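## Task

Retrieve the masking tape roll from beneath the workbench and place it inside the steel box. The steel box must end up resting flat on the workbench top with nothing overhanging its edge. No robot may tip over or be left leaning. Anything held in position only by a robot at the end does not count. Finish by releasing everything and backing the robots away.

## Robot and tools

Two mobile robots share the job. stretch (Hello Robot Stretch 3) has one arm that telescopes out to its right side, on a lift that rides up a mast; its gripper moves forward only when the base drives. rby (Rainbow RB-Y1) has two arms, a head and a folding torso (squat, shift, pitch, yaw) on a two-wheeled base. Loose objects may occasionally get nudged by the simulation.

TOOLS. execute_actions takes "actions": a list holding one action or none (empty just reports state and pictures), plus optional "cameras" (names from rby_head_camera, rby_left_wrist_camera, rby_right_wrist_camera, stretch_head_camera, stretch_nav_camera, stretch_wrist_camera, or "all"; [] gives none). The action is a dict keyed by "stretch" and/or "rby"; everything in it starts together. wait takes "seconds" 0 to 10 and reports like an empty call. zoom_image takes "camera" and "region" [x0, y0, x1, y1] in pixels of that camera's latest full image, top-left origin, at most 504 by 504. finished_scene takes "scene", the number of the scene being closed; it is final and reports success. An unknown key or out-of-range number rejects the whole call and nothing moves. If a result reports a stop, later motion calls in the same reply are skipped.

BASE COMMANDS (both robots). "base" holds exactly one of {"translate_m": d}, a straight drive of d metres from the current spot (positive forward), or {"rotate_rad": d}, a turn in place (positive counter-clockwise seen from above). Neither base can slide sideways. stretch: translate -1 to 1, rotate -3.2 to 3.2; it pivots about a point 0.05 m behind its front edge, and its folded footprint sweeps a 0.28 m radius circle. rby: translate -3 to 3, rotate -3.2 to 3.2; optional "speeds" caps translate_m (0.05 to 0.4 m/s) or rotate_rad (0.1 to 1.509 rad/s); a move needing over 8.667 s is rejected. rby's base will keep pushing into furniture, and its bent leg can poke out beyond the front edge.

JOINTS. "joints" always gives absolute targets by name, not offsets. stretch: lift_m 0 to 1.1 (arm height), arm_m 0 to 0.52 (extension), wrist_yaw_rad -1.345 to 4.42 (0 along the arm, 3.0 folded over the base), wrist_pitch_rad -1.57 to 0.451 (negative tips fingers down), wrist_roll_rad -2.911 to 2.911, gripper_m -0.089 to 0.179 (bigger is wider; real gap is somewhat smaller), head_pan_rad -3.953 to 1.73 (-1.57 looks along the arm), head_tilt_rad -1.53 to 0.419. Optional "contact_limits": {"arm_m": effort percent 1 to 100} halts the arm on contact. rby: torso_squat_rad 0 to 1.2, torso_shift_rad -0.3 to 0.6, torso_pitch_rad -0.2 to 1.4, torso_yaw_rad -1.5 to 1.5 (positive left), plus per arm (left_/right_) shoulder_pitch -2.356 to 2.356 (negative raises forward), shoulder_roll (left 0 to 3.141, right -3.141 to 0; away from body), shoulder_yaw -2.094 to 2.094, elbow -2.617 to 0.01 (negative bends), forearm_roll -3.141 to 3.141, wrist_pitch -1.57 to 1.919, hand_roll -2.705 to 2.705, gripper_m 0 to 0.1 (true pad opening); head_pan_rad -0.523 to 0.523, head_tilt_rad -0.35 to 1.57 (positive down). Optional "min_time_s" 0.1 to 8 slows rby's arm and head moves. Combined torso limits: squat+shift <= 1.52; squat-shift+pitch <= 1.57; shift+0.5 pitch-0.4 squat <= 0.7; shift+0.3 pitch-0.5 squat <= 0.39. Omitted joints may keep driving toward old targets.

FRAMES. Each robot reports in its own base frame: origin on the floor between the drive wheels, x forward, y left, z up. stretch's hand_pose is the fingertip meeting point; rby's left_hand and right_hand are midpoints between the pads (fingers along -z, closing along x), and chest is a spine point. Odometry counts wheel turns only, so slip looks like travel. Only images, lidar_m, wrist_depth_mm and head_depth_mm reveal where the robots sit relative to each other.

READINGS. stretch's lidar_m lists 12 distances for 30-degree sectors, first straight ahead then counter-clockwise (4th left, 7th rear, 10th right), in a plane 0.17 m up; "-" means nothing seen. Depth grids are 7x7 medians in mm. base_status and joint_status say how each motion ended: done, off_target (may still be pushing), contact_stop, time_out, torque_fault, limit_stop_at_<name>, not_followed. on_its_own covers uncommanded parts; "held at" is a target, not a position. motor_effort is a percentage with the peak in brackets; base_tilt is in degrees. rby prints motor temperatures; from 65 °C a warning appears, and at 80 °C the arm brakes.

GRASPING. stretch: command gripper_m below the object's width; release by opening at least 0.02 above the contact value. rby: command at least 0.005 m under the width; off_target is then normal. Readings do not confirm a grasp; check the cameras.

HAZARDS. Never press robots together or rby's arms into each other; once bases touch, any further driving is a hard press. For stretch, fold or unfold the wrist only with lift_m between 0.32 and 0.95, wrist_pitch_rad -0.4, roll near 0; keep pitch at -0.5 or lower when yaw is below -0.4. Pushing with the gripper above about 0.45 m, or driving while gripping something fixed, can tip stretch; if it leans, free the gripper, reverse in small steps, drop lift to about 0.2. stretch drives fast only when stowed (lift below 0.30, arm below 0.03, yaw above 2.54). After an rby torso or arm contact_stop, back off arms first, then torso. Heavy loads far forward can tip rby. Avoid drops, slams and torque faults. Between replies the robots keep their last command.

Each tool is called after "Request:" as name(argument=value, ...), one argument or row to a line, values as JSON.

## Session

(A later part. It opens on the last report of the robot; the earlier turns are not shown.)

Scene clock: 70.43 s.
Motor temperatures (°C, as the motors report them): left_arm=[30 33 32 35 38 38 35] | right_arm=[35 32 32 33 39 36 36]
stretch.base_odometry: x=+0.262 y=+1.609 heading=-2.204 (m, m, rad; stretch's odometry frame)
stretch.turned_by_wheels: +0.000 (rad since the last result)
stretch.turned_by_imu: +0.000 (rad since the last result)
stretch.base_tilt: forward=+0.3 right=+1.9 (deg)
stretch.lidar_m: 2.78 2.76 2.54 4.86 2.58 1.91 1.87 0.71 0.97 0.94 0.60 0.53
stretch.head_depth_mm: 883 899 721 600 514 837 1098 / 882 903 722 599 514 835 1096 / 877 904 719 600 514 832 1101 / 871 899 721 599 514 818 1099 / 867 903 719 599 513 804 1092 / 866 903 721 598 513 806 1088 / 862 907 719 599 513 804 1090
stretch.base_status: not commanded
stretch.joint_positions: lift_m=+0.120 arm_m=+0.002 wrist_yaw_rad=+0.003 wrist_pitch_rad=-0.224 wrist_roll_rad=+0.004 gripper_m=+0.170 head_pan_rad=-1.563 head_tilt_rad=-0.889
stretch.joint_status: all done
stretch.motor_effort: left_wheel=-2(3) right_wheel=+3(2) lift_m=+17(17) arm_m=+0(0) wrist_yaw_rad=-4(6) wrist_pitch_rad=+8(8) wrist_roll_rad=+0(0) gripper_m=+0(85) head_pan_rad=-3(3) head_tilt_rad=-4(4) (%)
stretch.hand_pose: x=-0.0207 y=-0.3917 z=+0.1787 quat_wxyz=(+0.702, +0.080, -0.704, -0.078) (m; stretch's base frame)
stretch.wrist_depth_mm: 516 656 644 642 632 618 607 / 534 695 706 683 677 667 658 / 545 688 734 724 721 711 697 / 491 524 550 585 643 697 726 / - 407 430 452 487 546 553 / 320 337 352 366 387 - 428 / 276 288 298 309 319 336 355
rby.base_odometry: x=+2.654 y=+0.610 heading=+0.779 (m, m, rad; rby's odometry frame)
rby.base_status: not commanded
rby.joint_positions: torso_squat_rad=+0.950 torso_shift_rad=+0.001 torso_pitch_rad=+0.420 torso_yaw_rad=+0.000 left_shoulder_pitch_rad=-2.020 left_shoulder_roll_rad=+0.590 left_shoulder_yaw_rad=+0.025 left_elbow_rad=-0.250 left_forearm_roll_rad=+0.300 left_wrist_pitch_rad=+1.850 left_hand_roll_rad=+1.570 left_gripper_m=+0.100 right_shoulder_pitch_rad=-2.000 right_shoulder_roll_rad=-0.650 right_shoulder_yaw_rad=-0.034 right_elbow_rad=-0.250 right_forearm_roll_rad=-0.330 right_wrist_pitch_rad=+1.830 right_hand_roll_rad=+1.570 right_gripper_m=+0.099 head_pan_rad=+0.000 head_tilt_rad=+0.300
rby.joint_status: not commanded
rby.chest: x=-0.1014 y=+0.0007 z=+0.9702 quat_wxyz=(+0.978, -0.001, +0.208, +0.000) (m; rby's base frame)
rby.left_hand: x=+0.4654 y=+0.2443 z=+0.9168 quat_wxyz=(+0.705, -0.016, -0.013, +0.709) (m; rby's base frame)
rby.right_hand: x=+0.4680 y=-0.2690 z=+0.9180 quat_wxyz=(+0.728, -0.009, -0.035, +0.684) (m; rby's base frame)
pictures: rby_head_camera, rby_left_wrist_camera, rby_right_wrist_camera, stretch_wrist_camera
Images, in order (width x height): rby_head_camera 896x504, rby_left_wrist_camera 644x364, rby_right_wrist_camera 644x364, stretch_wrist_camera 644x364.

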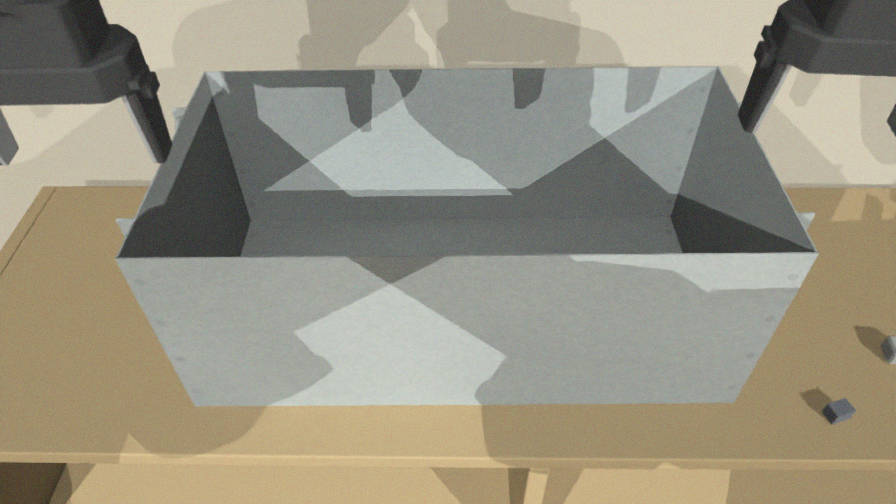

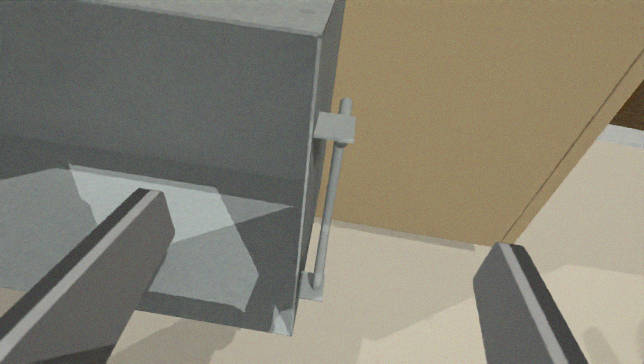

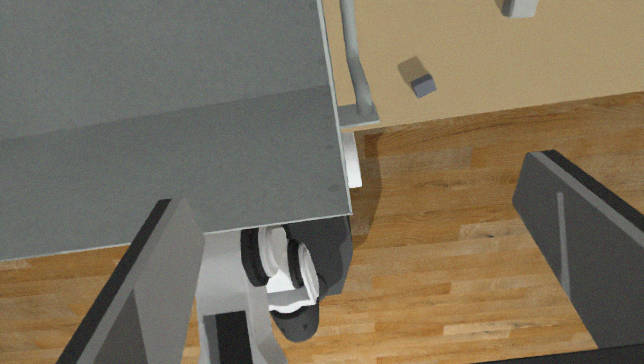

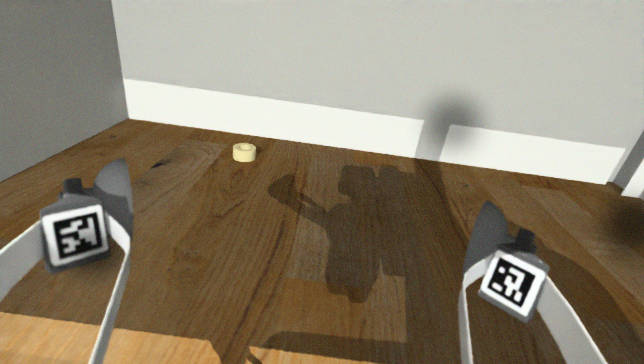

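Request:
execute_actions(
  actions=[
    {"rby":{"joints":{"torso_pitch_rad":0.6,"left_wrist_pitch_rad":1.67,"right_wrist_pitch_rad":1.65,"left_shoulder_roll_rad":0.57,"head_tilt_rad":0.0}},"stretch":{"base":{"translate_m":0.14},"joints":{"arm_m":0.3}}},
  ],
  cameras=["rby_head_camera","rby_left_wrist_camera","rby_right_wrist_camera","stretch_wrist_camera"],
)

Scene clock: 80.80 s.
Motor temperatures (°C, as the motors report them): left_arm=[30 33 32 35 38 38 35] | right_arm=[35 32 32 33 39 36 36]
stretch.base_odometry: x=+0.179 y=+1.496 heading=-2.204 (m, m, rad; stretch's odometry frame)
stretch.turned_by_wheels: +0.000 (rad since the last result)
stretch.turned_by_imu: +0.001 (rad since the last result)
stretch.base_tilt: forward=+0.4 right=+1.9 (deg)
stretch.lidar_m: 2.64 2.67 2.45 4.85 2.76 2.05 2.01 0.84 0.98 0.95 0.42 0.44
stretch.head_depth_mm: 890 902 719 600 514 830 1106 / 883 899 721 598 514 831 1103 / 883 899 719 599 513 836 1104 / 877 898 720 599 513 831 1107 / 873 902 720 599 512 835 1094 / 868 901 719 600 513 806 1099 / 861 902 720 599 513 806 1072
stretch.base_status: done
stretch.joint_positions: lift_m=+0.120 arm_m=+0.300 wrist_yaw_rad=+0.002 wrist_pitch_rad=-0.223 wrist_roll_rad=+0.004 gripper_m=+0.170 head_pan_rad=-1.563 head_tilt_rad=-0.889
stretch.joint_status: all done
stretch.motor_effort: left_wheel=-3(4) right_wheel=+2(7) lift_m=+17(16) arm_m=+3(2) wrist_yaw_rad=-2(4) wrist_pitch_rad=+7(8) wrist_roll_rad=+0(0) gripper_m=+0(0) head_pan_rad=-3(3) head_tilt_rad=-4(4) (%)
stretch.hand_pose: x=-0.0211 y=-0.6891 z=+0.1789 quat_wxyz=(+0.702, +0.079, -0.704, -0.079) (m; stretch's base frame)
stretch.wrist_depth_mm: 350 382 374 370 363 361 354 / 363 406 399 398 392 385 380 / 370 436 430 425 421 412 407 / 364 465 470 457 452 448 440 / - 406 427 450 472 471 474 / 318 334 349 359 387 - 431 / 276 285 297 308 321 333 354
rby.base_odometry: x=+2.654 y=+0.610 heading=+0.779 (m, m, rad; rby's odometry frame)
rby.base_status: not commanded
rby.joint_positions: torso_squat_rad=+0.950 torso_shift_rad=-0.001 torso_pitch_rad=+0.590 torso_yaw_rad=+0.000 left_shoulder_pitch_rad=-2.024 left_shoulder_roll_rad=+0.572 left_shoulder_yaw_rad=+0.025 left_elbow_rad=-0.252 left_forearm_roll_rad=+0.300 left_wrist_pitch_rad=+1.670 left_hand_roll_rad=+1.570 left_gripper_m=+0.100 right_shoulder_pitch_rad=-2.000 right_shoulder_roll_rad=-0.650 right_shoulder_yaw_rad=-0.034 right_elbow_rad=-0.250 right_forearm_roll_rad=-0.330 right_wrist_pitch_rad=+1.650 right_hand_roll_rad=+1.570 right_gripper_m=+0.099 head_pan_rad=+0.000 head_tilt_rad=+0.000
rby.joint_status: torso_pitch_rad contact_stop (moved +0.170 of +0.180); the others done
rby.chest: x=-0.0562 y=+0.0005 z=+0.9445 quat_wxyz=(+0.957, +0.000, +0.291, +0.000) (m; rby's base frame)
rby.left_hand: x=+0.5351 y=+0.2338 z=+0.7938 quat_wxyz=(+0.711, -0.020, -0.016, +0.703) (m; rby's base frame)
rby.right_hand: x=+0.5376 y=-0.2716 z=+0.7955 quat_wxyz=(+0.730, -0.016, -0.035, +0.682) (m; rby's base frame)
pictures: rby_head_camera, rby_left_wrist_camera, rby_right_wrist_camera, stretch_wrist_camera
Images, in order (width x height): rby_head_camera 896x504, rby_left_wrist_camera 644x364, rby_right_wrist_camera 644x364, stretch_wrist_camera 644x364.

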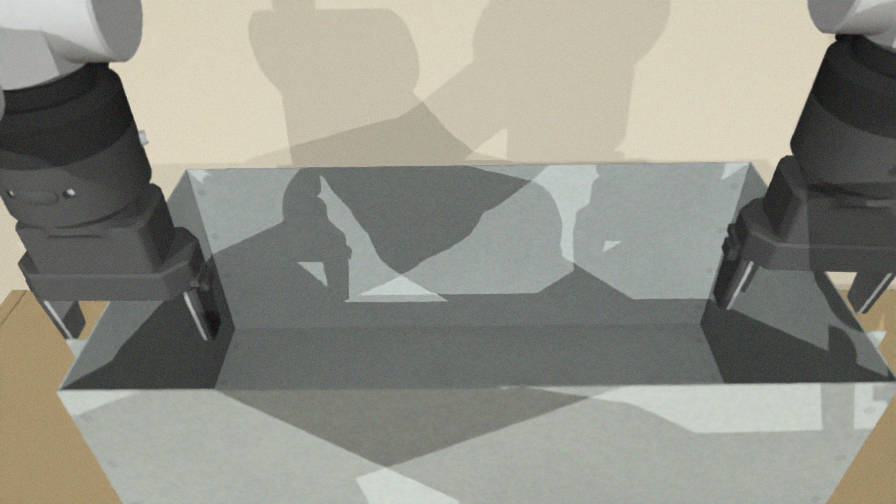

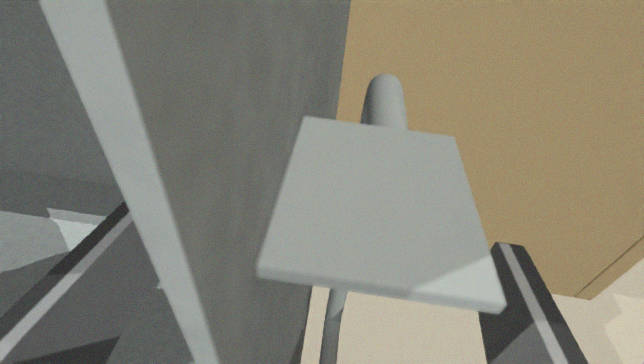

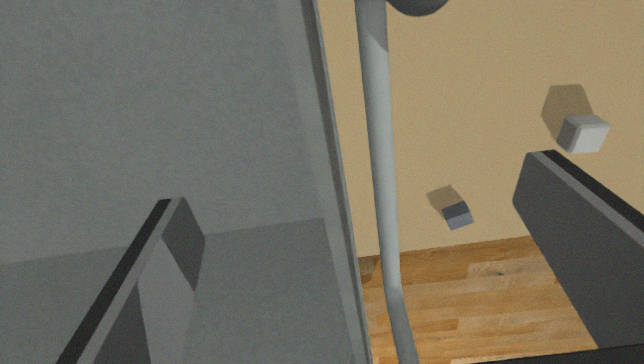

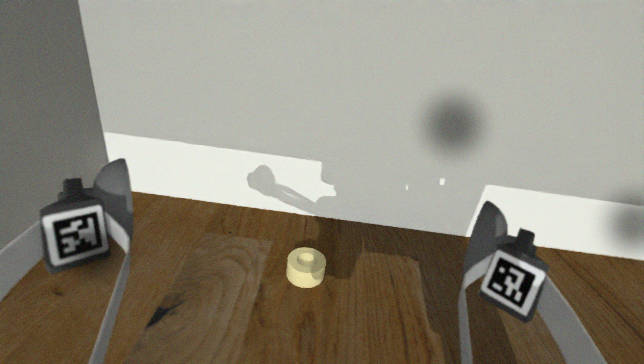

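Request:
execute_actions(
  actions=[
    {"rby":{"joints":{"torso_squat_rad":0.935,"torso_pitch_rad":0.59}},"stretch":{"joints":{"arm_m":0.42,"lift_m":0.012,"wrist_pitch_rad":-0.42,"gripper_m":0.12}}},
  ],
  cameras=["stretch_wrist_camera"],
)

Request:
execute_actions(
  actions=[
    {"rby":{"joints":{"left_gripper_m":0,"right_gripper_m":0}}},
  ],
  cameras=[],
)

Request:
execute_actions(
  actions=[
    {"rby":{"joints":{"torso_squat_rad":0,"torso_pitch_rad":0.4,"left_wrist_pitch_rad":1.86,"right_wrist_pitch_rad":1.84},"min_time_s":1.5}},
  ],
  cameras=["rby_head_camera"],
)

Scene clock: 89.57 s.
Motor temperatures (°C, as the motors report them): left_arm=[30 33 32 35 38 38 35] | right_arm=[35 32 32 33 39 36 36]
stretch.base_odometry: x=+0.179 y=+1.496 heading=-2.204 (m, m, rad; stretch's odometry frame)
stretch.turned_by_wheels: +0.000 (rad since the last result)
stretch.turned_by_imu: +0.001 (rad since the last result)
stretch.base_tilt: forward=+0.4 right=+1.8 (deg)
stretch.lidar_m: 2.64 2.68 2.45 4.87 2.76 2.06 2.01 0.84 0.98 0.95 0.42 0.44
stretch.head_depth_mm: 891 899 721 598 513 835 1107 / 885 898 720 598 514 832 1100 / 883 897 718 599 513 834 1101 / 875 902 719 599 513 832 1109 / 874 901 718 599 513 837 1098 / 869 899 719 599 513 807 1097 / 865 901 718 597 514 804 1068
stretch.base_status: not commanded
stretch.joint_positions: lift_m=+0.012 arm_m=+0.420 wrist_yaw_rad=+0.002 wrist_pitch_rad=-0.433 wrist_roll_rad=+0.004 gripper_m=+0.120 head_pan_rad=-1.563 head_tilt_rad=-0.889
stretch.joint_status: all done
stretch.motor_effort: left_wheel=-3(3) right_wheel=+2(2) lift_m=+16(18) arm_m=+3(5) wrist_yaw_rad=-2(2) wrist_pitch_rad=+4(5) wrist_roll_rad=+0(1) gripper_m=+1(87) head_pan_rad=-2(3) head_tilt_rad=-4(4) (%)
stretch.hand_pose: x=-0.0211 y=-0.7870 z=+0.0217 quat_wxyz=(+0.690, +0.152, -0.691, -0.152) (m; stretch's base frame)
stretch.wrist_depth_mm: 284 278 274 264 261 256 252 / 286 295 298 296 289 283 275 / 229 240 254 270 290 299 302 / 194 204 208 200 234 245 261 / 165 - 176 184 194 205 212 / - 146 153 158 162 174 179 / 128 130 135 140 144 149 155
rby.base_odometry: x=+2.654 y=+0.610 heading=+0.779 (m, m, rad; rby's odometry frame)
rby.base_status: not commanded
rby.joint_positions: torso_squat_rad=+0.935 torso_shift_rad=+0.000 torso_pitch_rad=+0.590 torso_yaw_rad=+0.000 left_shoulder_pitch_rad=-2.020 left_shoulder_roll_rad=+0.570 left_shoulder_yaw_rad=+0.025 left_elbow_rad=-0.250 left_forearm_roll_rad=+0.300 left_wrist_pitch_rad=+1.670 left_hand_roll_rad=+1.570 left_gripper_m=+0.100 right_shoulder_pitch_rad=-2.000 right_shoulder_roll_rad=-0.650 right_shoulder_yaw_rad=-0.034 right_elbow_rad=-0.250 right_forearm_roll_rad=-0.330 right_wrist_pitch_rad=+1.650 right_hand_roll_rad=+1.570 right_gripper_m=+0.099 head_pan_rad=+0.000 head_tilt_rad=+0.000
rby.joint_status: all done
rby.chest: x=-0.0560 y=+0.0005 z=+0.9533 quat_wxyz=(+0.957, -0.001, +0.291, +0.000) (m; rby's base frame)
rby.left_hand: x=+0.5340 y=+0.2340 z=+0.8001 quat_wxyz=(+0.711, -0.018, -0.014, +0.703) (m; rby's base frame)
rby.right_hand: x=+0.5378 y=-0.2716 z=+0.8046 quat_wxyz=(+0.730, -0.016, -0.035, +0.682) (m; rby's base frame)
pictures: stretch_wrist_camera
Images, in order (width x height): stretch_wrist_camera 644x364.

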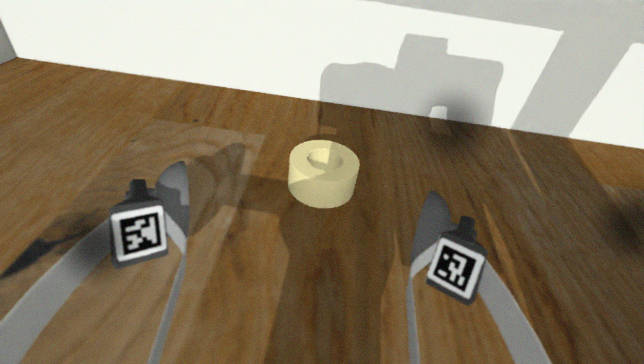

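Scene clock: 91.07 s.
Motor temperatures (°C, as the motors report them): left_arm=[30 33 32 35 38 38 35] | right_arm=[35 32 32 33 39 36 36]
stretch.base_odometry: x=+0.179 y=+1.496 heading=-2.204 (m, m, rad; stretch's odometry frame)
stretch.turned_by_wheels: +0.000 (rad since the last result)
stretch.turned_by_imu: +0.000 (rad since the last result)
stretch.base_tilt: forward=+0.4 right=+1.9 (deg)
stretch.lidar_m: 2.64 2.67 2.45 4.87 2.77 2.06 2.01 0.84 0.98 0.95 0.42 0.44
stretch.head_depth_mm: 888 899 719 600 513 834 1103 / 886 897 720 599 513 831 1103 / 881 900 718 599 513 832 1104 / 875 900 719 599 513 832 1105 / 873 897 720 600 513 837 1095 / 869 898 720 599 512 808 1096 / 863 900 719 599 513 804 1068
stretch.base_status: not commanded
stretch.joint_positions: lift_m=+0.012 arm_m=+0.420 wrist_yaw_rad=+0.002 wrist_pitch_rad=-0.433 wrist_roll_rad=+0.004 gripper_m=+0.120 head_pan_rad=-1.563 head_tilt_rad=-0.889
stretch.joint_status: not commanded
stretch.motor_effort: left_wheel=-3(3) right_wheel=+2(2) lift_m=+16(16) arm_m=+3(4) wrist_yaw_rad=-2(2) wrist_pitch_rad=+4(4) wrist_roll_rad=+0(0) gripper_m=-1(1) head_pan_rad=-2(2) head_tilt_rad=-4(4) (%)
stretch.hand_pose: x=-0.0211 y=-0.7870 z=+0.0217 quat_wxyz=(+0.690, +0.152, -0.691, -0.152) (m; stretch's base frame)
stretch.wrist_depth_mm: 285 278 271 266 263 256 252 / 286 295 296 295 288 282 276 / 230 240 254 270 292 303 302 / 192 203 209 200 234 244 261 / 165 - 176 184 193 206 212 / - 147 153 159 162 173 179 / 128 130 135 139 144 148 154
rby.base_odometry: x=+2.654 y=+0.610 heading=+0.779 (m, m, rad; rby's odometry frame)
rby.base_status: not commanded
rby.joint_positions: torso_squat_rad=+0.935 torso_shift_rad=+0.000 torso_pitch_rad=+0.590 torso_yaw_rad=+0.000 left_shoulder_pitch_rad=-2.022 left_shoulder_roll_rad=+0.566 left_shoulder_yaw_rad=+0.026 left_elbow_rad=-0.250 left_forearm_roll_rad=+0.302 left_wrist_pitch_rad=+1.670 left_hand_roll_rad=+1.570 left_gripper_m=+0.002 right_shoulder_pitch_rad=-2.001 right_shoulder_roll_rad=-0.646 right_shoulder_yaw_rad=-0.035 right_elbow_rad=-0.250 right_forearm_roll_rad=-0.331 right_wrist_pitch_rad=+1.650 right_hand_roll_rad=+1.570 right_gripper_m=+0.002 head_pan_rad=+0.000 head_tilt_rad=+0.000
rby.joint_status: all done
rby.chest: x=-0.0560 y=+0.0006 z=+0.9533 quat_wxyz=(+0.957, -0.001, +0.291, +0.000) (m; rby's base frame)
rby.left_hand: x=+0.5341 y=+0.2311 z=+0.8000 quat_wxyz=(+0.713, -0.019, -0.013, +0.701) (m; rby's base frame)
rby.right_hand: x=+0.5380 y=-0.2690 z=+0.8046 quat_wxyz=(+0.728, -0.016, -0.036, +0.684) (m; rby's base frame)
pictures: none
No camera images: the call's "cameras" was empty. Leave "cameras" out to get every camera's image.

Scene clock: 94.97 s.
Motor temperatures (°C, as the motors report them): left_arm=[30 33 32 35 38 38 35] | right_arm=[35 32 32 33 39 36 36]
stretch.base_odometry: x=+0.179 y=+1.496 heading=-2.204 (m, m, rad; stretch's odometry frame)
stretch.turned_by_wheels: +0.000 (rad since the last result)
stretch.turned_by_imu: +0.001 (rad since the last result)
stretch.base_tilt: forward=+0.4 right=+1.8 (deg)
stretch.lidar_m: 2.64 2.68 2.45 4.88 2.76 2.06 2.01 0.84 0.98 0.95 0.42 0.44
stretch.head_depth_mm: 886 901 719 598 513 835 1105 / 884 899 718 599 513 836 1104 / 879 900 719 600 514 834 1108 / 877 901 717 599 513 834 1106 / 871 900 720 598 513 830 1097 / 868 903 719 600 513 807 1100 / 864 896 722 600 512 805 1064
stretch.base_status: not commanded
stretch.joint_positions: lift_m=+0.012 arm_m=+0.420 wrist_yaw_rad=+0.002 wrist_pitch_rad=-0.433 wrist_roll_rad=+0.004 gripper_m=+0.120 head_pan_rad=-1.563 head_tilt_rad=-0.889
stretch.joint_status: not commanded
stretch.motor_effort: left_wheel=-3(3) right_wheel=+2(2) lift_m=+16(16) arm_m=+4(4) wrist_yaw_rad=-2(2) wrist_pitch_rad=+4(4) wrist_roll_rad=+0(0) gripper_m=+0(1) head_pan_rad=-3(2) head_tilt_rad=-4(4) (%)
stretch.hand_pose: x=-0.0211 y=-0.7870 z=+0.0217 quat_wxyz=(+0.690, +0.152, -0.691, -0.152) (m; stretch's base frame)
stretch.wrist_depth_mm: 284 278 274 269 262 254 252 / 285 295 297 296 289 282 276 / 229 240 255 273 289 302 300 / 193 203 209 200 233 246 261 / 166 - 176 185 194 205 212 / - 146 153 159 162 173 179 / 127 130 135 140 144 148 155
rby.base_odometry: x=+2.654 y=+0.610 heading=+0.779 (m, m, rad; rby's odometry frame)
rby.base_status: not commanded
rby.joint_positions: torso_squat_rad=+0.000 torso_shift_rad=+0.000 torso_pitch_rad=+0.400 torso_yaw_rad=+0.000 left_shoulder_pitch_rad=-2.020 left_shoulder_roll_rad=+0.570 left_shoulder_yaw_rad=+0.025 left_elbow_rad=-0.250 left_forearm_roll_rad=+0.300 left_wrist_pitch_rad=+1.860 left_hand_roll_rad=+1.570 left_gripper_m=+0.001 right_shoulder_pitch_rad=-2.000 right_shoulder_roll_rad=-0.650 right_shoulder_yaw_rad=-0.035 right_elbow_rad=-0.250 right_forearm_roll_rad=-0.330 right_wrist_pitch_rad=+1.840 right_hand_roll_rad=+1.570 right_gripper_m=+0.000 head_pan_rad=+0.000 head_tilt_rad=+0.000
rby.joint_status: all done
rby.chest: x=-0.1077 y=+0.0008 z=+1.2655 quat_wxyz=(+0.980, -0.001, +0.199, +0.000) (m; rby's base frame)
rby.left_hand: x=+0.4573 y=+0.2345 z=+1.2199 quat_wxyz=(+0.712, -0.017, -0.015, +0.702) (m; rby's base frame)
rby.right_hand: x=+0.4604 y=-0.2684 z=+1.2241 quat_wxyz=(+0.728, -0.012, -0.039, +0.685) (m; rby's base frame)
pictures: rby_head_camera
Images, in order (width x height): rby_head_camera 896x504.

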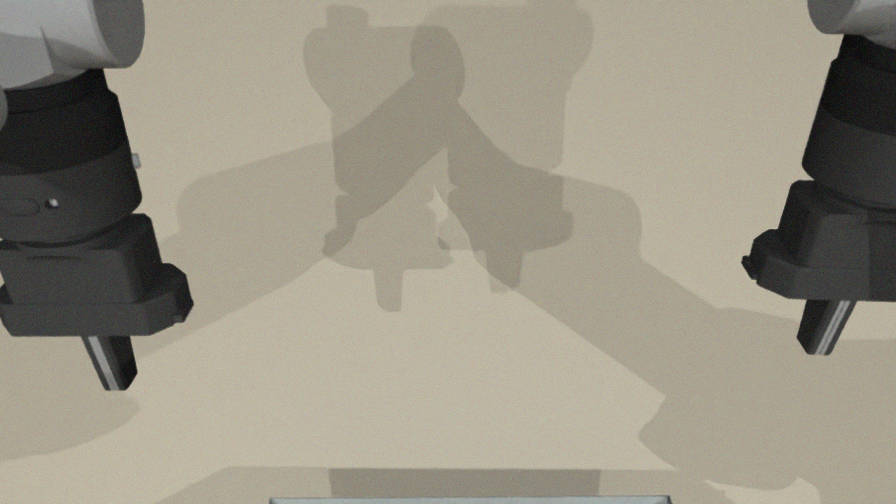

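Request:
execute_actions(
  actions=[
    {"rby":{"joints":{"torso_squat_rad":0.75,"torso_pitch_rad":0.59,"left_wrist_pitch_rad":1.67,"right_wrist_pitch_rad":1.65,"left_gripper_m":0.1,"right_gripper_m":0.1,"left_shoulder_roll_rad":0.54,"right_shoulder_roll_rad":-0.62,"head_tilt_rad":0.2}},"stretch":{"joints":{"arm_m":0.475}}},
  ],
  cameras=["rby_head_camera","rby_left_wrist_camera","rby_right_wrist_camera","stretch_wrist_camera"],
)

Scene clock: 102.20 s.
Motor temperatures (°C, as the motors report them): left_arm=[30 33 32 35 38 38 35] | right_arm=[35 32 32 33 39 36 36]
stretch.base_odometry: x=+0.179 y=+1.496 heading=-2.204 (m, m, rad; stretch's odometry frame)
stretch.turned_by_wheels: +0.000 (rad since the last result)
stretch.turned_by_imu: +0.002 (rad since the last result)
stretch.base_tilt: forward=+0.3 right=+1.8 (deg)
stretch.lidar_m: 2.64 2.67 2.45 4.86 2.76 2.06 2.01 0.84 0.98 0.95 0.42 0.44
stretch.head_depth_mm: 886 898 721 600 513 836 1107 / 881 899 721 601 514 836 1103 / 878 898 717 599 513 835 1100 / 879 900 720 598 513 832 1107 / 873 899 717 598 514 832 1106 / 870 899 717 599 514 805 1096 / 865 900 717 600 513 806 1072
stretch.base_status: not commanded
stretch.joint_positions: lift_m=+0.012 arm_m=+0.475 wrist_yaw_rad=+0.002 wrist_pitch_rad=-0.433 wrist_roll_rad=+0.004 gripper_m=+0.120 head_pan_rad=-1.563 head_tilt_rad=-0.889
stretch.joint_status: all done
stretch.motor_effort: left_wheel=-3(3) right_wheel=+2(2) lift_m=+16(16) arm_m=+4(5) wrist_yaw_rad=-2(2) wrist_pitch_rad=+4(4) wrist_roll_rad=+0(0) gripper_m=-1(1) head_pan_rad=-2(3) head_tilt_rad=-4(4) (%)
stretch.hand_pose: x=-0.0211 y=-0.8420 z=+0.0217 quat_wxyz=(+0.690, +0.152, -0.691, -0.152) (m; stretch's base frame)
stretch.wrist_depth_mm: 228 224 220 215 211 207 203 / 254 248 243 238 231 228 222 / 229 240 255 257 257 251 247 / 193 202 209 219 233 244 260 / 165 - 176 158 192 205 212 / - 147 153 153 163 174 179 / 128 130 135 139 144 149 155
rby.base_odometry: x=+2.654 y=+0.610 heading=+0.779 (m, m, rad; rby's odometry frame)
rby.base_status: not commanded
rby.joint_positions: torso_squat_rad=+0.750 torso_shift_rad=+0.000 torso_pitch_rad=+0.590 torso_yaw_rad=+0.000 left_shoulder_pitch_rad=-2.020 left_shoulder_roll_rad=+0.540 left_shoulder_yaw_rad=+0.025 left_elbow_rad=-0.250 left_forearm_roll_rad=+0.300 left_wrist_pitch_rad=+1.670 left_hand_roll_rad=+1.570 left_gripper_m=+0.100 right_shoulder_pitch_rad=-2.000 right_shoulder_roll_rad=-0.620 right_shoulder_yaw_rad=-0.034 right_elbow_rad=-0.250 right_forearm_roll_rad=-0.330 right_wrist_pitch_rad=+1.650 right_hand_roll_rad=+1.570 right_gripper_m=+0.099 head_pan_rad=+0.000 head_tilt_rad=+0.200
rby.joint_status: all done
rby.chest: x=-0.0560 y=+0.0007 z=+1.0498 quat_wxyz=(+0.957, -0.001, +0.291, +0.000) (m; rby's base frame)
rby.left_hand: x=+0.5321 y=+0.2178 z=+0.8912 quat_wxyz=(+0.721, -0.016, -0.009, +0.693) (m; rby's base frame)
rby.right_hand: x=+0.5370 y=-0.2552 z=+0.8956 quat_wxyz=(+0.720, -0.011, -0.033, +0.693) (m; rby's base frame)
pictures: rby_head_camera, rby_left_wrist_camera, rby_right_wrist_camera, stretch_wrist_camera
Images, in order (width x height): rby_head_camera 896x504, rby_left_wrist_camera 644x364, rby_right_wrist_camera 644x364, stretch_wrist_camera 644x364.

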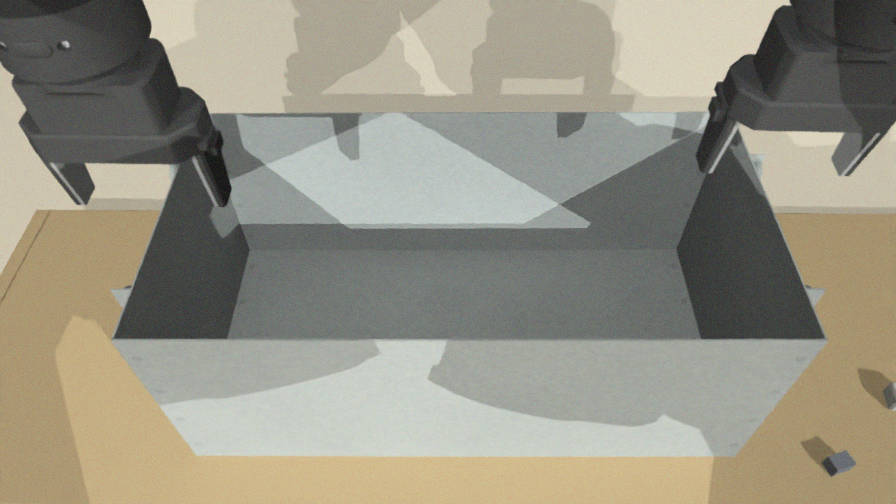

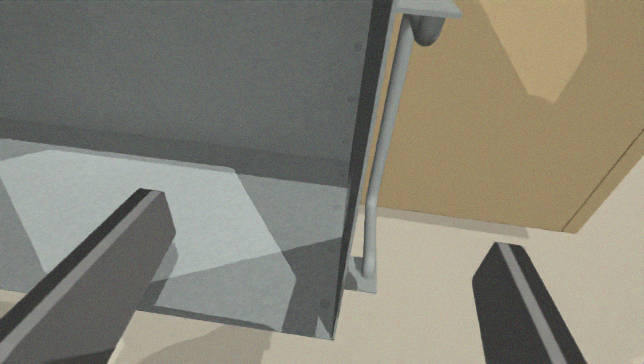

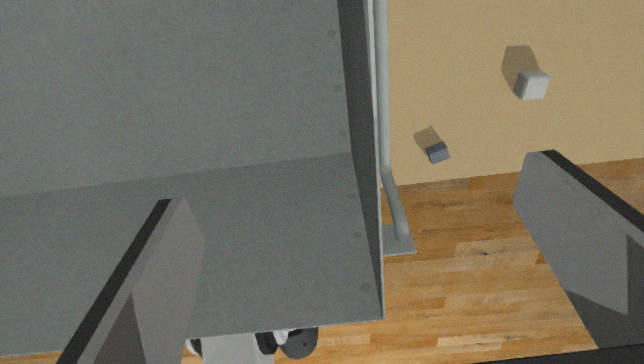

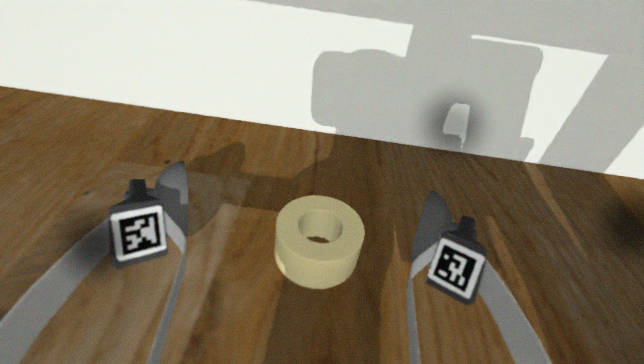

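Request:
execute_actions(
  actions=[
    {"rby":{"joints":{"torso_squat_rad":0.93,"left_shoulder_roll_rad":0.555,"right_shoulder_roll_rad":-0.635}},"stretch":{"joints":{"gripper_m":0.02}}},
  ],
  cameras=[],
)

Request:
execute_actions(
  actions=[
    {"rby":{"joints":{"left_gripper_m":0,"right_gripper_m":0}},"stretch":{"joints":{"lift_m":0.14}}},
  ],
  cameras=[],
)

Request:
execute_actions(
  actions=[
    {"rby":{"joints":{"torso_squat_rad":0}},"stretch":{"joints":{"arm_m":0.005}}},
  ],
  cameras=["rby_head_camera","stretch_wrist_camera"],
)

Scene clock: 109.60 s.
Motor temperatures (°C, as the motors report them): left_arm=[30 33 32 35 38 38 35] | right_arm=[35 32 32 33 39 36 36]
stretch.base_odometry: x=+0.179 y=+1.496 heading=-2.204 (m, m, rad; stretch's odometry frame)
stretch.turned_by_wheels: +0.000 (rad since the last result)
stretch.turned_by_imu: +0.001 (rad since the last result)
stretch.base_tilt: forward=+0.4 right=+2.0 (deg)
stretch.lidar_m: 2.64 2.67 2.45 4.86 2.77 2.06 2.01 0.84 0.98 0.95 0.42 0.44
stretch.head_depth_mm: 884 905 718 598 512 831 1106 / 886 902 718 599 514 833 1102 / 882 897 718 599 513 833 1105 / 874 900 717 600 515 835 1107 / 870 896 718 601 514 832 1102 / 867 900 718 601 514 807 1095 / 860 897 722 598 513 806 1070
stretch.base_status: not commanded
stretch.joint_positions: lift_m=+0.012 arm_m=+0.475 wrist_yaw_rad=+0.002 wrist_pitch_rad=-0.425 wrist_roll_rad=+0.004 gripper_m=+0.021 head_pan_rad=-1.563 head_tilt_rad=-0.889
stretch.joint_status: all done
stretch.motor_effort: left_wheel=-3(3) right_wheel=+2(2) lift_m=+16(16) arm_m=+3(4) wrist_yaw_rad=-2(3) wrist_pitch_rad=+2(4) wrist_roll_rad=+0(0) gripper_m=-10(88) head_pan_rad=-3(2) head_tilt_rad=-4(4) (%)
stretch.hand_pose: x=-0.0211 y=-0.8431 z=+0.0235 quat_wxyz=(+0.690, +0.150, -0.692, -0.149) (m; stretch's base frame)
stretch.wrist_depth_mm: 227 223 219 215 209 206 201 / 252 248 241 236 232 225 220 / 233 244 257 259 256 251 246 / 194 203 216 224 236 250 261 / 166 173 164 164 198 204 216 / 145 149 153 155 163 174 181 / 131 132 136 141 144 152 156
rby.base_odometry: x=+2.654 y=+0.610 heading=+0.779 (m, m, rad; rby's odometry frame)
rby.base_status: not commanded
rby.joint_positions: torso_squat_rad=+0.930 torso_shift_rad=+0.000 torso_pitch_rad=+0.590 torso_yaw_rad=+0.000 left_shoulder_pitch_rad=-2.020 left_shoulder_roll_rad=+0.555 left_shoulder_yaw_rad=+0.025 left_elbow_rad=-0.250 left_forearm_roll_rad=+0.300 left_wrist_pitch_rad=+1.670 left_hand_roll_rad=+1.570 left_gripper_m=+0.100 right_shoulder_pitch_rad=-2.000 right_shoulder_roll_rad=-0.635 right_shoulder_yaw_rad=-0.034 right_elbow_rad=-0.250 right_forearm_roll_rad=-0.330 right_wrist_pitch_rad=+1.650 right_hand_roll_rad=+1.570 right_gripper_m=+0.099 head_pan_rad=+0.000 head_tilt_rad=+0.200
rby.joint_status: all done
rby.chest: x=-0.0560 y=+0.0006 z=+0.9561 quat_wxyz=(+0.957, -0.001, +0.291, +0.000) (m; rby's base frame)
rby.left_hand: x=+0.5331 y=+0.2258 z=+0.8000 quat_wxyz=(+0.716, -0.017, -0.012, +0.698) (m; rby's base frame)
rby.right_hand: x=+0.5375 y=-0.2634 z=+0.8047 quat_wxyz=(+0.725, -0.014, -0.034, +0.688) (m; rby's base frame)
pictures: none
No camera images: the call's "cameras" was empty. Leave "cameras" out to get every camera's image.

Scene clock: 111.60 s.
Motor temperatures (°C, as the motors report them): left_arm=[30 33 32 35 38 38 35] | right_arm=[35 32 32 33 39 36 36]
stretch.base_odometry: x=+0.179 y=+1.496 heading=-2.204 (m, m, rad; stretch's odometry frame)
stretch.turned_by_wheels: +0.000 (rad since the last result)
stretch.turned_by_imu: +0.000 (rad since the last result)
stretch.base_tilt: forward=+0.4 right=+1.9 (deg)
stretch.lidar_m: 2.64 2.67 2.45 4.87 2.76 2.06 2.01 0.84 0.98 0.95 0.42 0.44
stretch.head_depth_mm: 887 903 721 600 513 831 1102 / 884 903 718 600 514 835 1108 / 883 897 718 598 513 833 1108 / 873 899 717 601 513 834 1106 / 872 897 717 598 513 831 1099 / 868 900 717 598 514 804 1098 / 867 899 720 597 513 802 1067
stretch.base_status: not commanded
stretch.joint_positions: lift_m=+0.140 arm_m=+0.475 wrist_yaw_rad=+0.002 wrist_pitch_rad=-0.434 wrist_roll_rad=+0.004 gripper_m=+0.021 head_pan_rad=-1.563 head_tilt_rad=-0.889
stretch.joint_status: all done
stretch.motor_effort: left_wheel=-3(2) right_wheel=+2(2) lift_m=+29(31) arm_m=+3(2) wrist_yaw_rad=-2(2) wrist_pitch_rad=+5(5) wrist_roll_rad=+0(0) gripper_m=-10(11) head_pan_rad=-2(3) head_tilt_rad=-4(4) (%)
stretch.hand_pose: x=-0.0211 y=-0.8420 z=+0.1488 quat_wxyz=(+0.690, +0.153, -0.691, -0.152) (m; stretch's base frame)
stretch.wrist_depth_mm: 230 225 220 215 211 207 202 / 255 249 244 237 232 227 222 / 285 279 272 263 258 251 247 / 325 319 306 295 290 283 275 / 312 327 164 165 331 324 312 / 274 283 290 289 310 329 337 / 246 250 258 267 273 288 297
rby.base_odometry: x=+2.654 y=+0.610 heading=+0.779 (m, m, rad; rby's odometry frame)
rby.base_status: not commanded
rby.joint_positions: torso_squat_rad=+0.930 torso_shift_rad=+0.000 torso_pitch_rad=+0.590 torso_yaw_rad=+0.000 left_shoulder_pitch_rad=-2.019 left_shoulder_roll_rad=+0.559 left_shoulder_yaw_rad=+0.024 left_elbow_rad=-0.250 left_forearm_roll_rad=+0.298 left_wrist_pitch_rad=+1.670 left_hand_roll_rad=+1.570 left_gripper_m=+0.003 right_shoulder_pitch_rad=-1.999 right_shoulder_roll_rad=-0.639 right_shoulder_yaw_rad=-0.033 right_elbow_rad=-0.250 right_forearm_roll_rad=-0.328 right_wrist_pitch_rad=+1.650 right_hand_roll_rad=+1.570 right_gripper_m=+0.002 head_pan_rad=+0.000 head_tilt_rad=+0.200
rby.joint_status: all done
rby.chest: x=-0.0560 y=+0.0006 z=+0.9561 quat_wxyz=(+0.957, -0.001, +0.291, +0.000) (m; rby's base frame)
rby.left_hand: x=+0.5331 y=+0.2288 z=+0.8001 quat_wxyz=(+0.715, -0.015, -0.013, +0.699) (m; rby's base frame)
rby.right_hand: x=+0.5372 y=-0.2663 z=+0.8046 quat_wxyz=(+0.726, -0.015, -0.032, +0.686) (m; rby's base frame)
pictures: none
No camera images: the call's "cameras" was empty. Leave "cameras" out to get every camera's image.

Scene clock: 116.23 s.
Motor temperatures (°C, as the motors report them): left_arm=[30 33 32 35 38 38 35] | right_arm=[35 32 32 33 39 36 36]
stretch.base_odometry: x=+0.179 y=+1.496 heading=-2.204 (m, m, rad; stretch's odometry frame)
stretch.turned_by_wheels: +0.000 (rad since the last result)
stretch.turned_by_imu: +0.001 (rad since the last result)
stretch.base_tilt: forward=+0.4 right=+1.8 (deg)
stretch.lidar_m: 2.64 2.67 2.44 4.84 2.76 2.05 2.01 0.84 0.98 0.95 0.42 0.44
stretch.head_depth_mm: 889 897 720 599 514 832 1100 / 889 901 719 599 514 834 1096 / 880 901 719 600 514 834 1104 / 874 900 715 599 514 830 1102 / 871 898 722 599 514 836 1098 / 867 900 721 601 514 810 1091 / 866 901 718 599 513 804 1072
stretch.base_status: not commanded
stretch.joint_positions: lift_m=+0.140 arm_m=+0.005 wrist_yaw_rad=+0.002 wrist_pitch_rad=-0.434 wrist_roll_rad=+0.004 gripper_m=+0.021 head_pan_rad=-1.563 head_tilt_rad=-0.889
stretch.joint_status: all done
stretch.motor_effort: left_wheel=-2(3) right_wheel=+2(1) lift_m=+29(29) arm_m=-3(4) wrist_yaw_rad=-2(2) wrist_pitch_rad=+4(5) wrist_roll_rad=+0(0) gripper_m=-9(9) head_pan_rad=-3(3) head_tilt_rad=-5(5) (%)
stretch.hand_pose: x=-0.0211 y=-0.3726 z=+0.1486 quat_wxyz=(+0.690, +0.153, -0.691, -0.152) (m; stretch's base frame)
stretch.wrist_depth_mm: 364 509 675 665 645 636 625 / 377 526 620 693 690 698 675 / 382 457 493 525 559 607 646 / 358 386 413 426 449 477 503 / 312 330 164 165 383 390 410 / 276 285 290 288 312 331 346 / 247 252 260 269 275 290 300
rby.base_odometry: x=+2.654 y=+0.610 heading=+0.779 (m, m, rad; rby's odometry frame)
rby.base_status: not commanded
rby.joint_positions: torso_squat_rad=+0.000 torso_shift_rad=+0.000 torso_pitch_rad=+0.590 torso_yaw_rad=+0.000 left_shoulder_pitch_rad=-2.020 left_shoulder_roll_rad=+0.555 left_shoulder_yaw_rad=+0.025 left_elbow_rad=-0.250 left_forearm_roll_rad=+0.300 left_wrist_pitch_rad=+1.670 left_hand_roll_rad=+1.570 left_gripper_m=+0.001 right_shoulder_pitch_rad=-2.000 right_shoulder_roll_rad=-0.635 right_shoulder_yaw_rad=-0.034 right_elbow_rad=-0.250 right_forearm_roll_rad=-0.330 right_wrist_pitch_rad=+1.650 right_hand_roll_rad=+1.570 right_gripper_m=+0.000 head_pan_rad=+0.000 head_tilt_rad=+0.200
rby.joint_status: all done
rby.chest: x=-0.0560 y=+0.0008 z=+1.2376 quat_wxyz=(+0.957, -0.001, +0.291, +0.000) (m; rby's base frame)
rby.left_hand: x=+0.5330 y=+0.2263 z=+1.0814 quat_wxyz=(+0.716, -0.016, -0.012, +0.698) (m; rby's base frame)
rby.right_hand: x=+0.5373 y=-0.2635 z=+1.0860 quat_wxyz=(+0.725, -0.014, -0.033, +0.688) (m; rby's base frame)
pictures: rby_head_camera, stretch_wrist_camera
Images, in order (width x height): rby_head_camera 896x504, stretch_wrist_camera 644x364.

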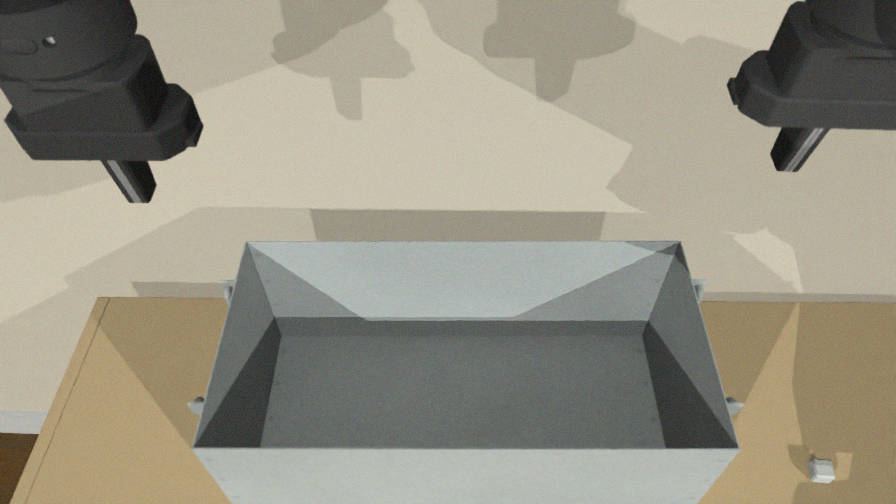

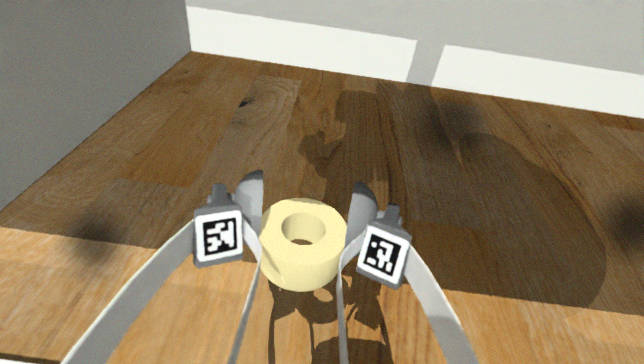

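Request:
execute_actions(
  actions=[
    {"rby":{"joints":{"torso_squat_rad":0.935,"left_shoulder_roll_rad":0.562,"right_shoulder_roll_rad":-0.643,"left_gripper_m":0.1,"right_gripper_m":0.1}},"stretch":{"joints":{"wrist_yaw_rad":1.5,"wrist_pitch_rad":-0.2}}},
  ],
  cameras=[],
)

Request:
execute_actions(
  actions=[
    {"rby":{"joints":{"left_gripper_m":0,"right_gripper_m":0}},"stretch":{"base":{"rotate_rad":-0.15}}},
  ],
  cameras=[],
)

Request:
execute_actions(
  actions=[
    {"rby":{"joints":{"torso_squat_rad":0.8}},"stretch":{"base":{"translate_m":-0.5}}},
  ],
  cameras=["rby_head_camera"],
)

Scene clock: 133.13 s.
Motor temperatures (°C, as the motors report them): left_arm=[30 33 32 35 38 38 35] | right_arm=[35 32 32 33 39 36 36]
stretch.base_odometry: x=+0.179 y=+1.496 heading=-2.204 (m, m, rad; stretch's odometry frame)
stretch.turned_by_wheels: +0.000 (rad since the last result)
stretch.turned_by_imu: +0.002 (rad since the last result)
stretch.base_tilt: forward=+0.4 right=+2.0 (deg)
stretch.lidar_m: 2.64 2.67 2.45 4.85 2.76 2.06 2.01 0.84 0.98 0.95 0.42 0.44
stretch.head_depth_mm: 886 900 720 600 514 835 1107 / 885 901 718 599 513 835 1105 / 878 900 719 600 513 837 1107 / 878 897 720 600 515 830 1106 / 870 898 719 600 514 831 1099 / 869 902 719 600 514 806 1098 / 864 900 721 599 514 805 1067
stretch.base_status: not commanded
stretch.joint_positions: lift_m=+0.140 arm_m=+0.005 wrist_yaw_rad=+1.497 wrist_pitch_rad=-0.226 wrist_roll_rad=+0.004 gripper_m=+0.021 head_pan_rad=-1.563 head_tilt_rad=-0.889
stretch.joint_status: all done
stretch.motor_effort: left_wheel=-3(2) right_wheel=+2(2) lift_m=+29(29) arm_m=-3(4) wrist_yaw_rad=+4(5) wrist_pitch_rad=+8(9) wrist_roll_rad=+0(0) gripper_m=-10(9) head_pan_rad=-2(3) head_tilt_rad=-4(4) (%)
stretch.hand_pose: x=+0.2223 y=-0.1685 z=+0.1975 quat_wxyz=(+0.569, +0.537, -0.461, +0.419) (m; stretch's base frame)
stretch.wrist_depth_mm: - - - - 472 246 193 / - - - - 453 242 207 / 683 742 814 856 433 236 224 / 512 548 597 637 412 246 243 / 412 437 164 165 340 264 265 / 346 360 368 366 360 291 293 / 301 304 318 329 327 326 329
rby.base_odometry: x=+2.654 y=+0.610 heading=+0.779 (m, m, rad; rby's odometry frame)
rby.base_status: not commanded
rby.joint_positions: torso_squat_rad=+0.935 torso_shift_rad=+0.000 torso_pitch_rad=+0.590 torso_yaw_rad=+0.000 left_shoulder_pitch_rad=-2.020 left_shoulder_roll_rad=+0.562 left_shoulder_yaw_rad=+0.025 left_elbow_rad=-0.250 left_forearm_roll_rad=+0.300 left_wrist_pitch_rad=+1.670 left_hand_roll_rad=+1.570 left_gripper_m=+0.100 right_shoulder_pitch_rad=-2.000 right_shoulder_roll_rad=-0.643 right_shoulder_yaw_rad=-0.034 right_elbow_rad=-0.250 right_forearm_roll_rad=-0.330 right_wrist_pitch_rad=+1.650 right_hand_roll_rad=+1.570 right_gripper_m=+0.099 head_pan_rad=+0.000 head_tilt_rad=+0.200
rby.joint_status: all done
rby.chest: x=-0.0560 y=+0.0006 z=+0.9533 quat_wxyz=(+0.957, -0.001, +0.291, +0.000) (m; rby's base frame)
rby.left_hand: x=+0.5335 y=+0.2298 z=+0.7983 quat_wxyz=(+0.714, -0.017, -0.013, +0.700) (m; rby's base frame)
rby.right_hand: x=+0.5376 y=-0.2679 z=+0.8032 quat_wxyz=(+0.728, -0.015, -0.034, +0.685) (m; rby's base frame)
pictures: none
No camera images: the call's "cameras" was empty. Leave "cameras" out to get every camera's image.

Scene clock: 134.60 s.
Motor temperatures (°C, as the motors report them): left_arm=[30 33 32 35 38 38 35] | right_arm=[35 32 32 33 39 36 36]
stretch.base_odometry: x=+0.179 y=+1.496 heading=-2.354 (m, m, rad; stretch's odometry frame)
stretch.turned_by_wheels: -0.150 (rad since the last result)
stretch.turned_by_imu: -0.150 (rad since the last result)
stretch.base_tilt: forward=+0.4 right=+1.9 (deg)
stretch.lidar_m: 0.81 2.66 2.46 4.87 3.26 2.15 2.01 0.84 1.03 0.95 0.48 0.42
stretch.head_depth_mm: 942 900 721 600 526 882 1100 / 929 897 719 601 524 879 1103 / 910 901 719 599 514 868 1111 / 893 899 719 600 514 833 1109 / 876 899 719 599 514 802 1095 / 857 899 721 598 513 790 1074 / 842 901 722 598 514 792 1051
stretch.base_status: done
stretch.joint_positions: lift_m=+0.140 arm_m=+0.005 wrist_yaw_rad=+1.497 wrist_pitch_rad=-0.226 wrist_roll_rad=+0.004 gripper_m=+0.021 head_pan_rad=-1.563 head_tilt_rad=-0.889
stretch.joint_status: not commanded
stretch.motor_effort: left_wheel=+2(5) right_wheel=-5(8) lift_m=+29(29) arm_m=-2(3) wrist_yaw_rad=+3(4) wrist_pitch_rad=+8(8) wrist_roll_rad=+0(0) gripper_m=-9(9) head_pan_rad=-3(3) head_tilt_rad=-4(4) (%)
stretch.hand_pose: x=+0.2223 y=-0.1683 z=+0.1975 quat_wxyz=(+0.568, +0.537, -0.461, +0.419) (m; stretch's base frame)
stretch.wrist_depth_mm: - - - 705 285 235 246 / - - - 700 285 255 267 / 690 744 812 673 283 276 294 / 517 542 605 568 300 303 324 / 414 437 164 164 318 337 361 / 347 359 369 362 342 377 412 / 301 304 318 331 287 358 372
rby.base_odometry: x=+2.654 y=+0.610 heading=+0.779 (m, m, rad; rby's odometry frame)
rby.base_status: not commanded
rby.joint_positions: torso_squat_rad=+0.935 torso_shift_rad=+0.000 torso_pitch_rad=+0.590 torso_yaw_rad=+0.000 left_shoulder_pitch_rad=-2.020 left_shoulder_roll_rad=+0.562 left_shoulder_yaw_rad=+0.025 left_elbow_rad=-0.250 left_forearm_roll_rad=+0.300 left_wrist_pitch_rad=+1.670 left_hand_roll_rad=+1.570 left_gripper_m=+0.003 right_shoulder_pitch_rad=-2.000 right_shoulder_roll_rad=-0.643 right_shoulder_yaw_rad=-0.034 right_elbow_rad=-0.250 right_forearm_roll_rad=-0.330 right_wrist_pitch_rad=+1.650 right_hand_roll_rad=+1.570 right_gripper_m=+0.002 head_pan_rad=+0.000 head_tilt_rad=+0.200
rby.joint_status: all done
rby.chest: x=-0.0560 y=+0.0006 z=+0.9533 quat_wxyz=(+0.957, -0.001, +0.291, +0.000) (m; rby's base frame)
rby.left_hand: x=+0.5335 y=+0.2298 z=+0.7983 quat_wxyz=(+0.714, -0.017, -0.013, +0.700) (m; rby's base frame)
rby.right_hand: x=+0.5376 y=-0.2679 z=+0.8032 quat_wxyz=(+0.728, -0.015, -0.034, +0.685) (m; rby's base frame)
pictures: none
No camera images: the call's "cameras" was empty. Leave "cameras" out to get every camera's image.

Scene clock: 140.70 s.
Motor temperatures (°C, as the motors report them): left_arm=[30 33 32 35 38 38 35] | right_arm=[35 32 32 33 39 36 36]
stretch.base_odometry: x=+0.531 y=+1.850 heading=-2.354 (m, m, rad; stretch's odometry frame)
stretch.turned_by_wheels: +0.000 (rad since the last result)
stretch.turned_by_imu: +0.004 (rad since the last result)
stretch.base_tilt: forward=+0.4 right=+1.9 (deg)
stretch.lidar_m: 0.97 3.07 2.70 4.81 2.45 1.62 1.51 1.54 0.44 0.95 1.02 0.87
stretch.head_depth_mm: 1002 1160 720 599 740 1218 1106 / 978 931 718 600 895 1123 1103 / 962 899 717 598 547 1153 1137 / 942 896 720 600 547 882 1135 / 926 900 719 600 536 880 1109 / 903 896 720 598 522 868 1104 / 893 904 717 600 523 847 1094
stretch.base_status: done
stretch.joint_positions: lift_m=+0.140 arm_m=+0.005 wrist_yaw_rad=+1.497 wrist_pitch_rad=-0.225 wrist_roll_rad=+0.004 gripper_m=+0.021 head_pan_rad=-1.563 head_tilt_rad=-0.889
stretch.joint_status: not commanded
stretch.motor_effort: left_wheel=+2(3) right_wheel=-4(9) lift_m=+29(29) arm_m=-3(3) wrist_yaw_rad=+3(4) wrist_pitch_rad=+8(8) wrist_roll_rad=+0(0) gripper_m=-9(9) head_pan_rad=-3(2) head_tilt_rad=-3(4) (%)
stretch.hand_pose: x=+0.2224 y=-0.1683 z=+0.1976 quat_wxyz=(+0.568, +0.537, -0.461, +0.419) (m; stretch's base frame)
stretch.wrist_depth_mm: - - - - 717 736 764 / - - - 992 766 787 820 / 678 751 824 806 816 879 844 / 515 551 605 621 685 740 767 / 417 437 164 165 516 546 586 / 346 358 369 363 375 432 458 / 298 304 315 330 331 354 374
rby.base_odometry: x=+2.654 y=+0.610 heading=+0.779 (m, m, rad; rby's odometry frame)
rby.base_status: not commanded
rby.joint_positions: torso_squat_rad=+0.800 torso_shift_rad=+0.000 torso_pitch_rad=+0.590 torso_yaw_rad=+0.000 left_shoulder_pitch_rad=-2.020 left_shoulder_roll_rad=+0.562 left_shoulder_yaw_rad=+0.025 left_elbow_rad=-0.250 left_forearm_roll_rad=+0.300 left_wrist_pitch_rad=+1.670 left_hand_roll_rad=+1.570 left_gripper_m=+0.001 right_shoulder_pitch_rad=-2.000 right_shoulder_roll_rad=-0.643 right_shoulder_yaw_rad=-0.034 right_elbow_rad=-0.250 right_forearm_roll_rad=-0.330 right_wrist_pitch_rad=+1.650 right_hand_roll_rad=+1.570 right_gripper_m=+0.000 head_pan_rad=+0.000 head_tilt_rad=+0.200
rby.joint_status: all done
rby.chest: x=-0.0560 y=+0.0007 z=+1.0253 quat_wxyz=(+0.957, -0.001, +0.291, +0.000) (m; rby's base frame)
rby.left_hand: x=+0.5334 y=+0.2296 z=+0.8703 quat_wxyz=(+0.714, -0.017, -0.013, +0.700) (m; rby's base frame)
rby.right_hand: x=+0.5375 y=-0.2677 z=+0.8751 quat_wxyz=(+0.728, -0.015, -0.034, +0.685) (m; rby's base frame)
pictures: rby_head_camera
Images, in order (width x height): rby_head_camera 896x504.

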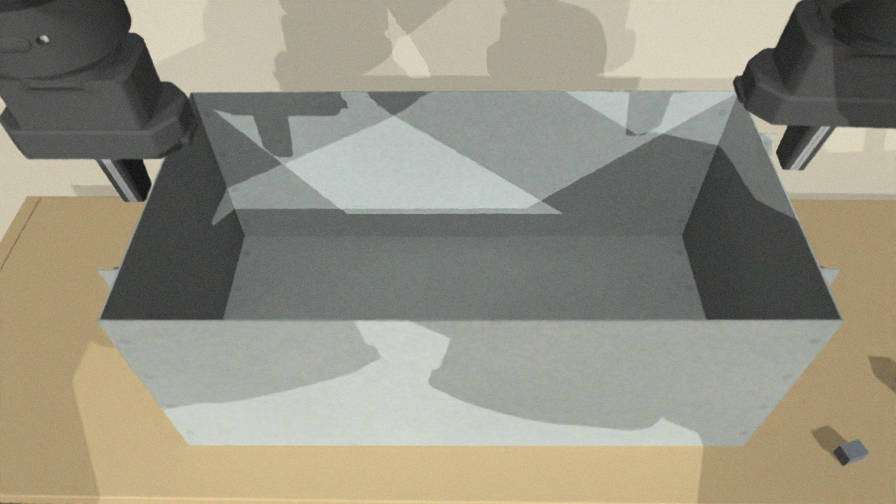

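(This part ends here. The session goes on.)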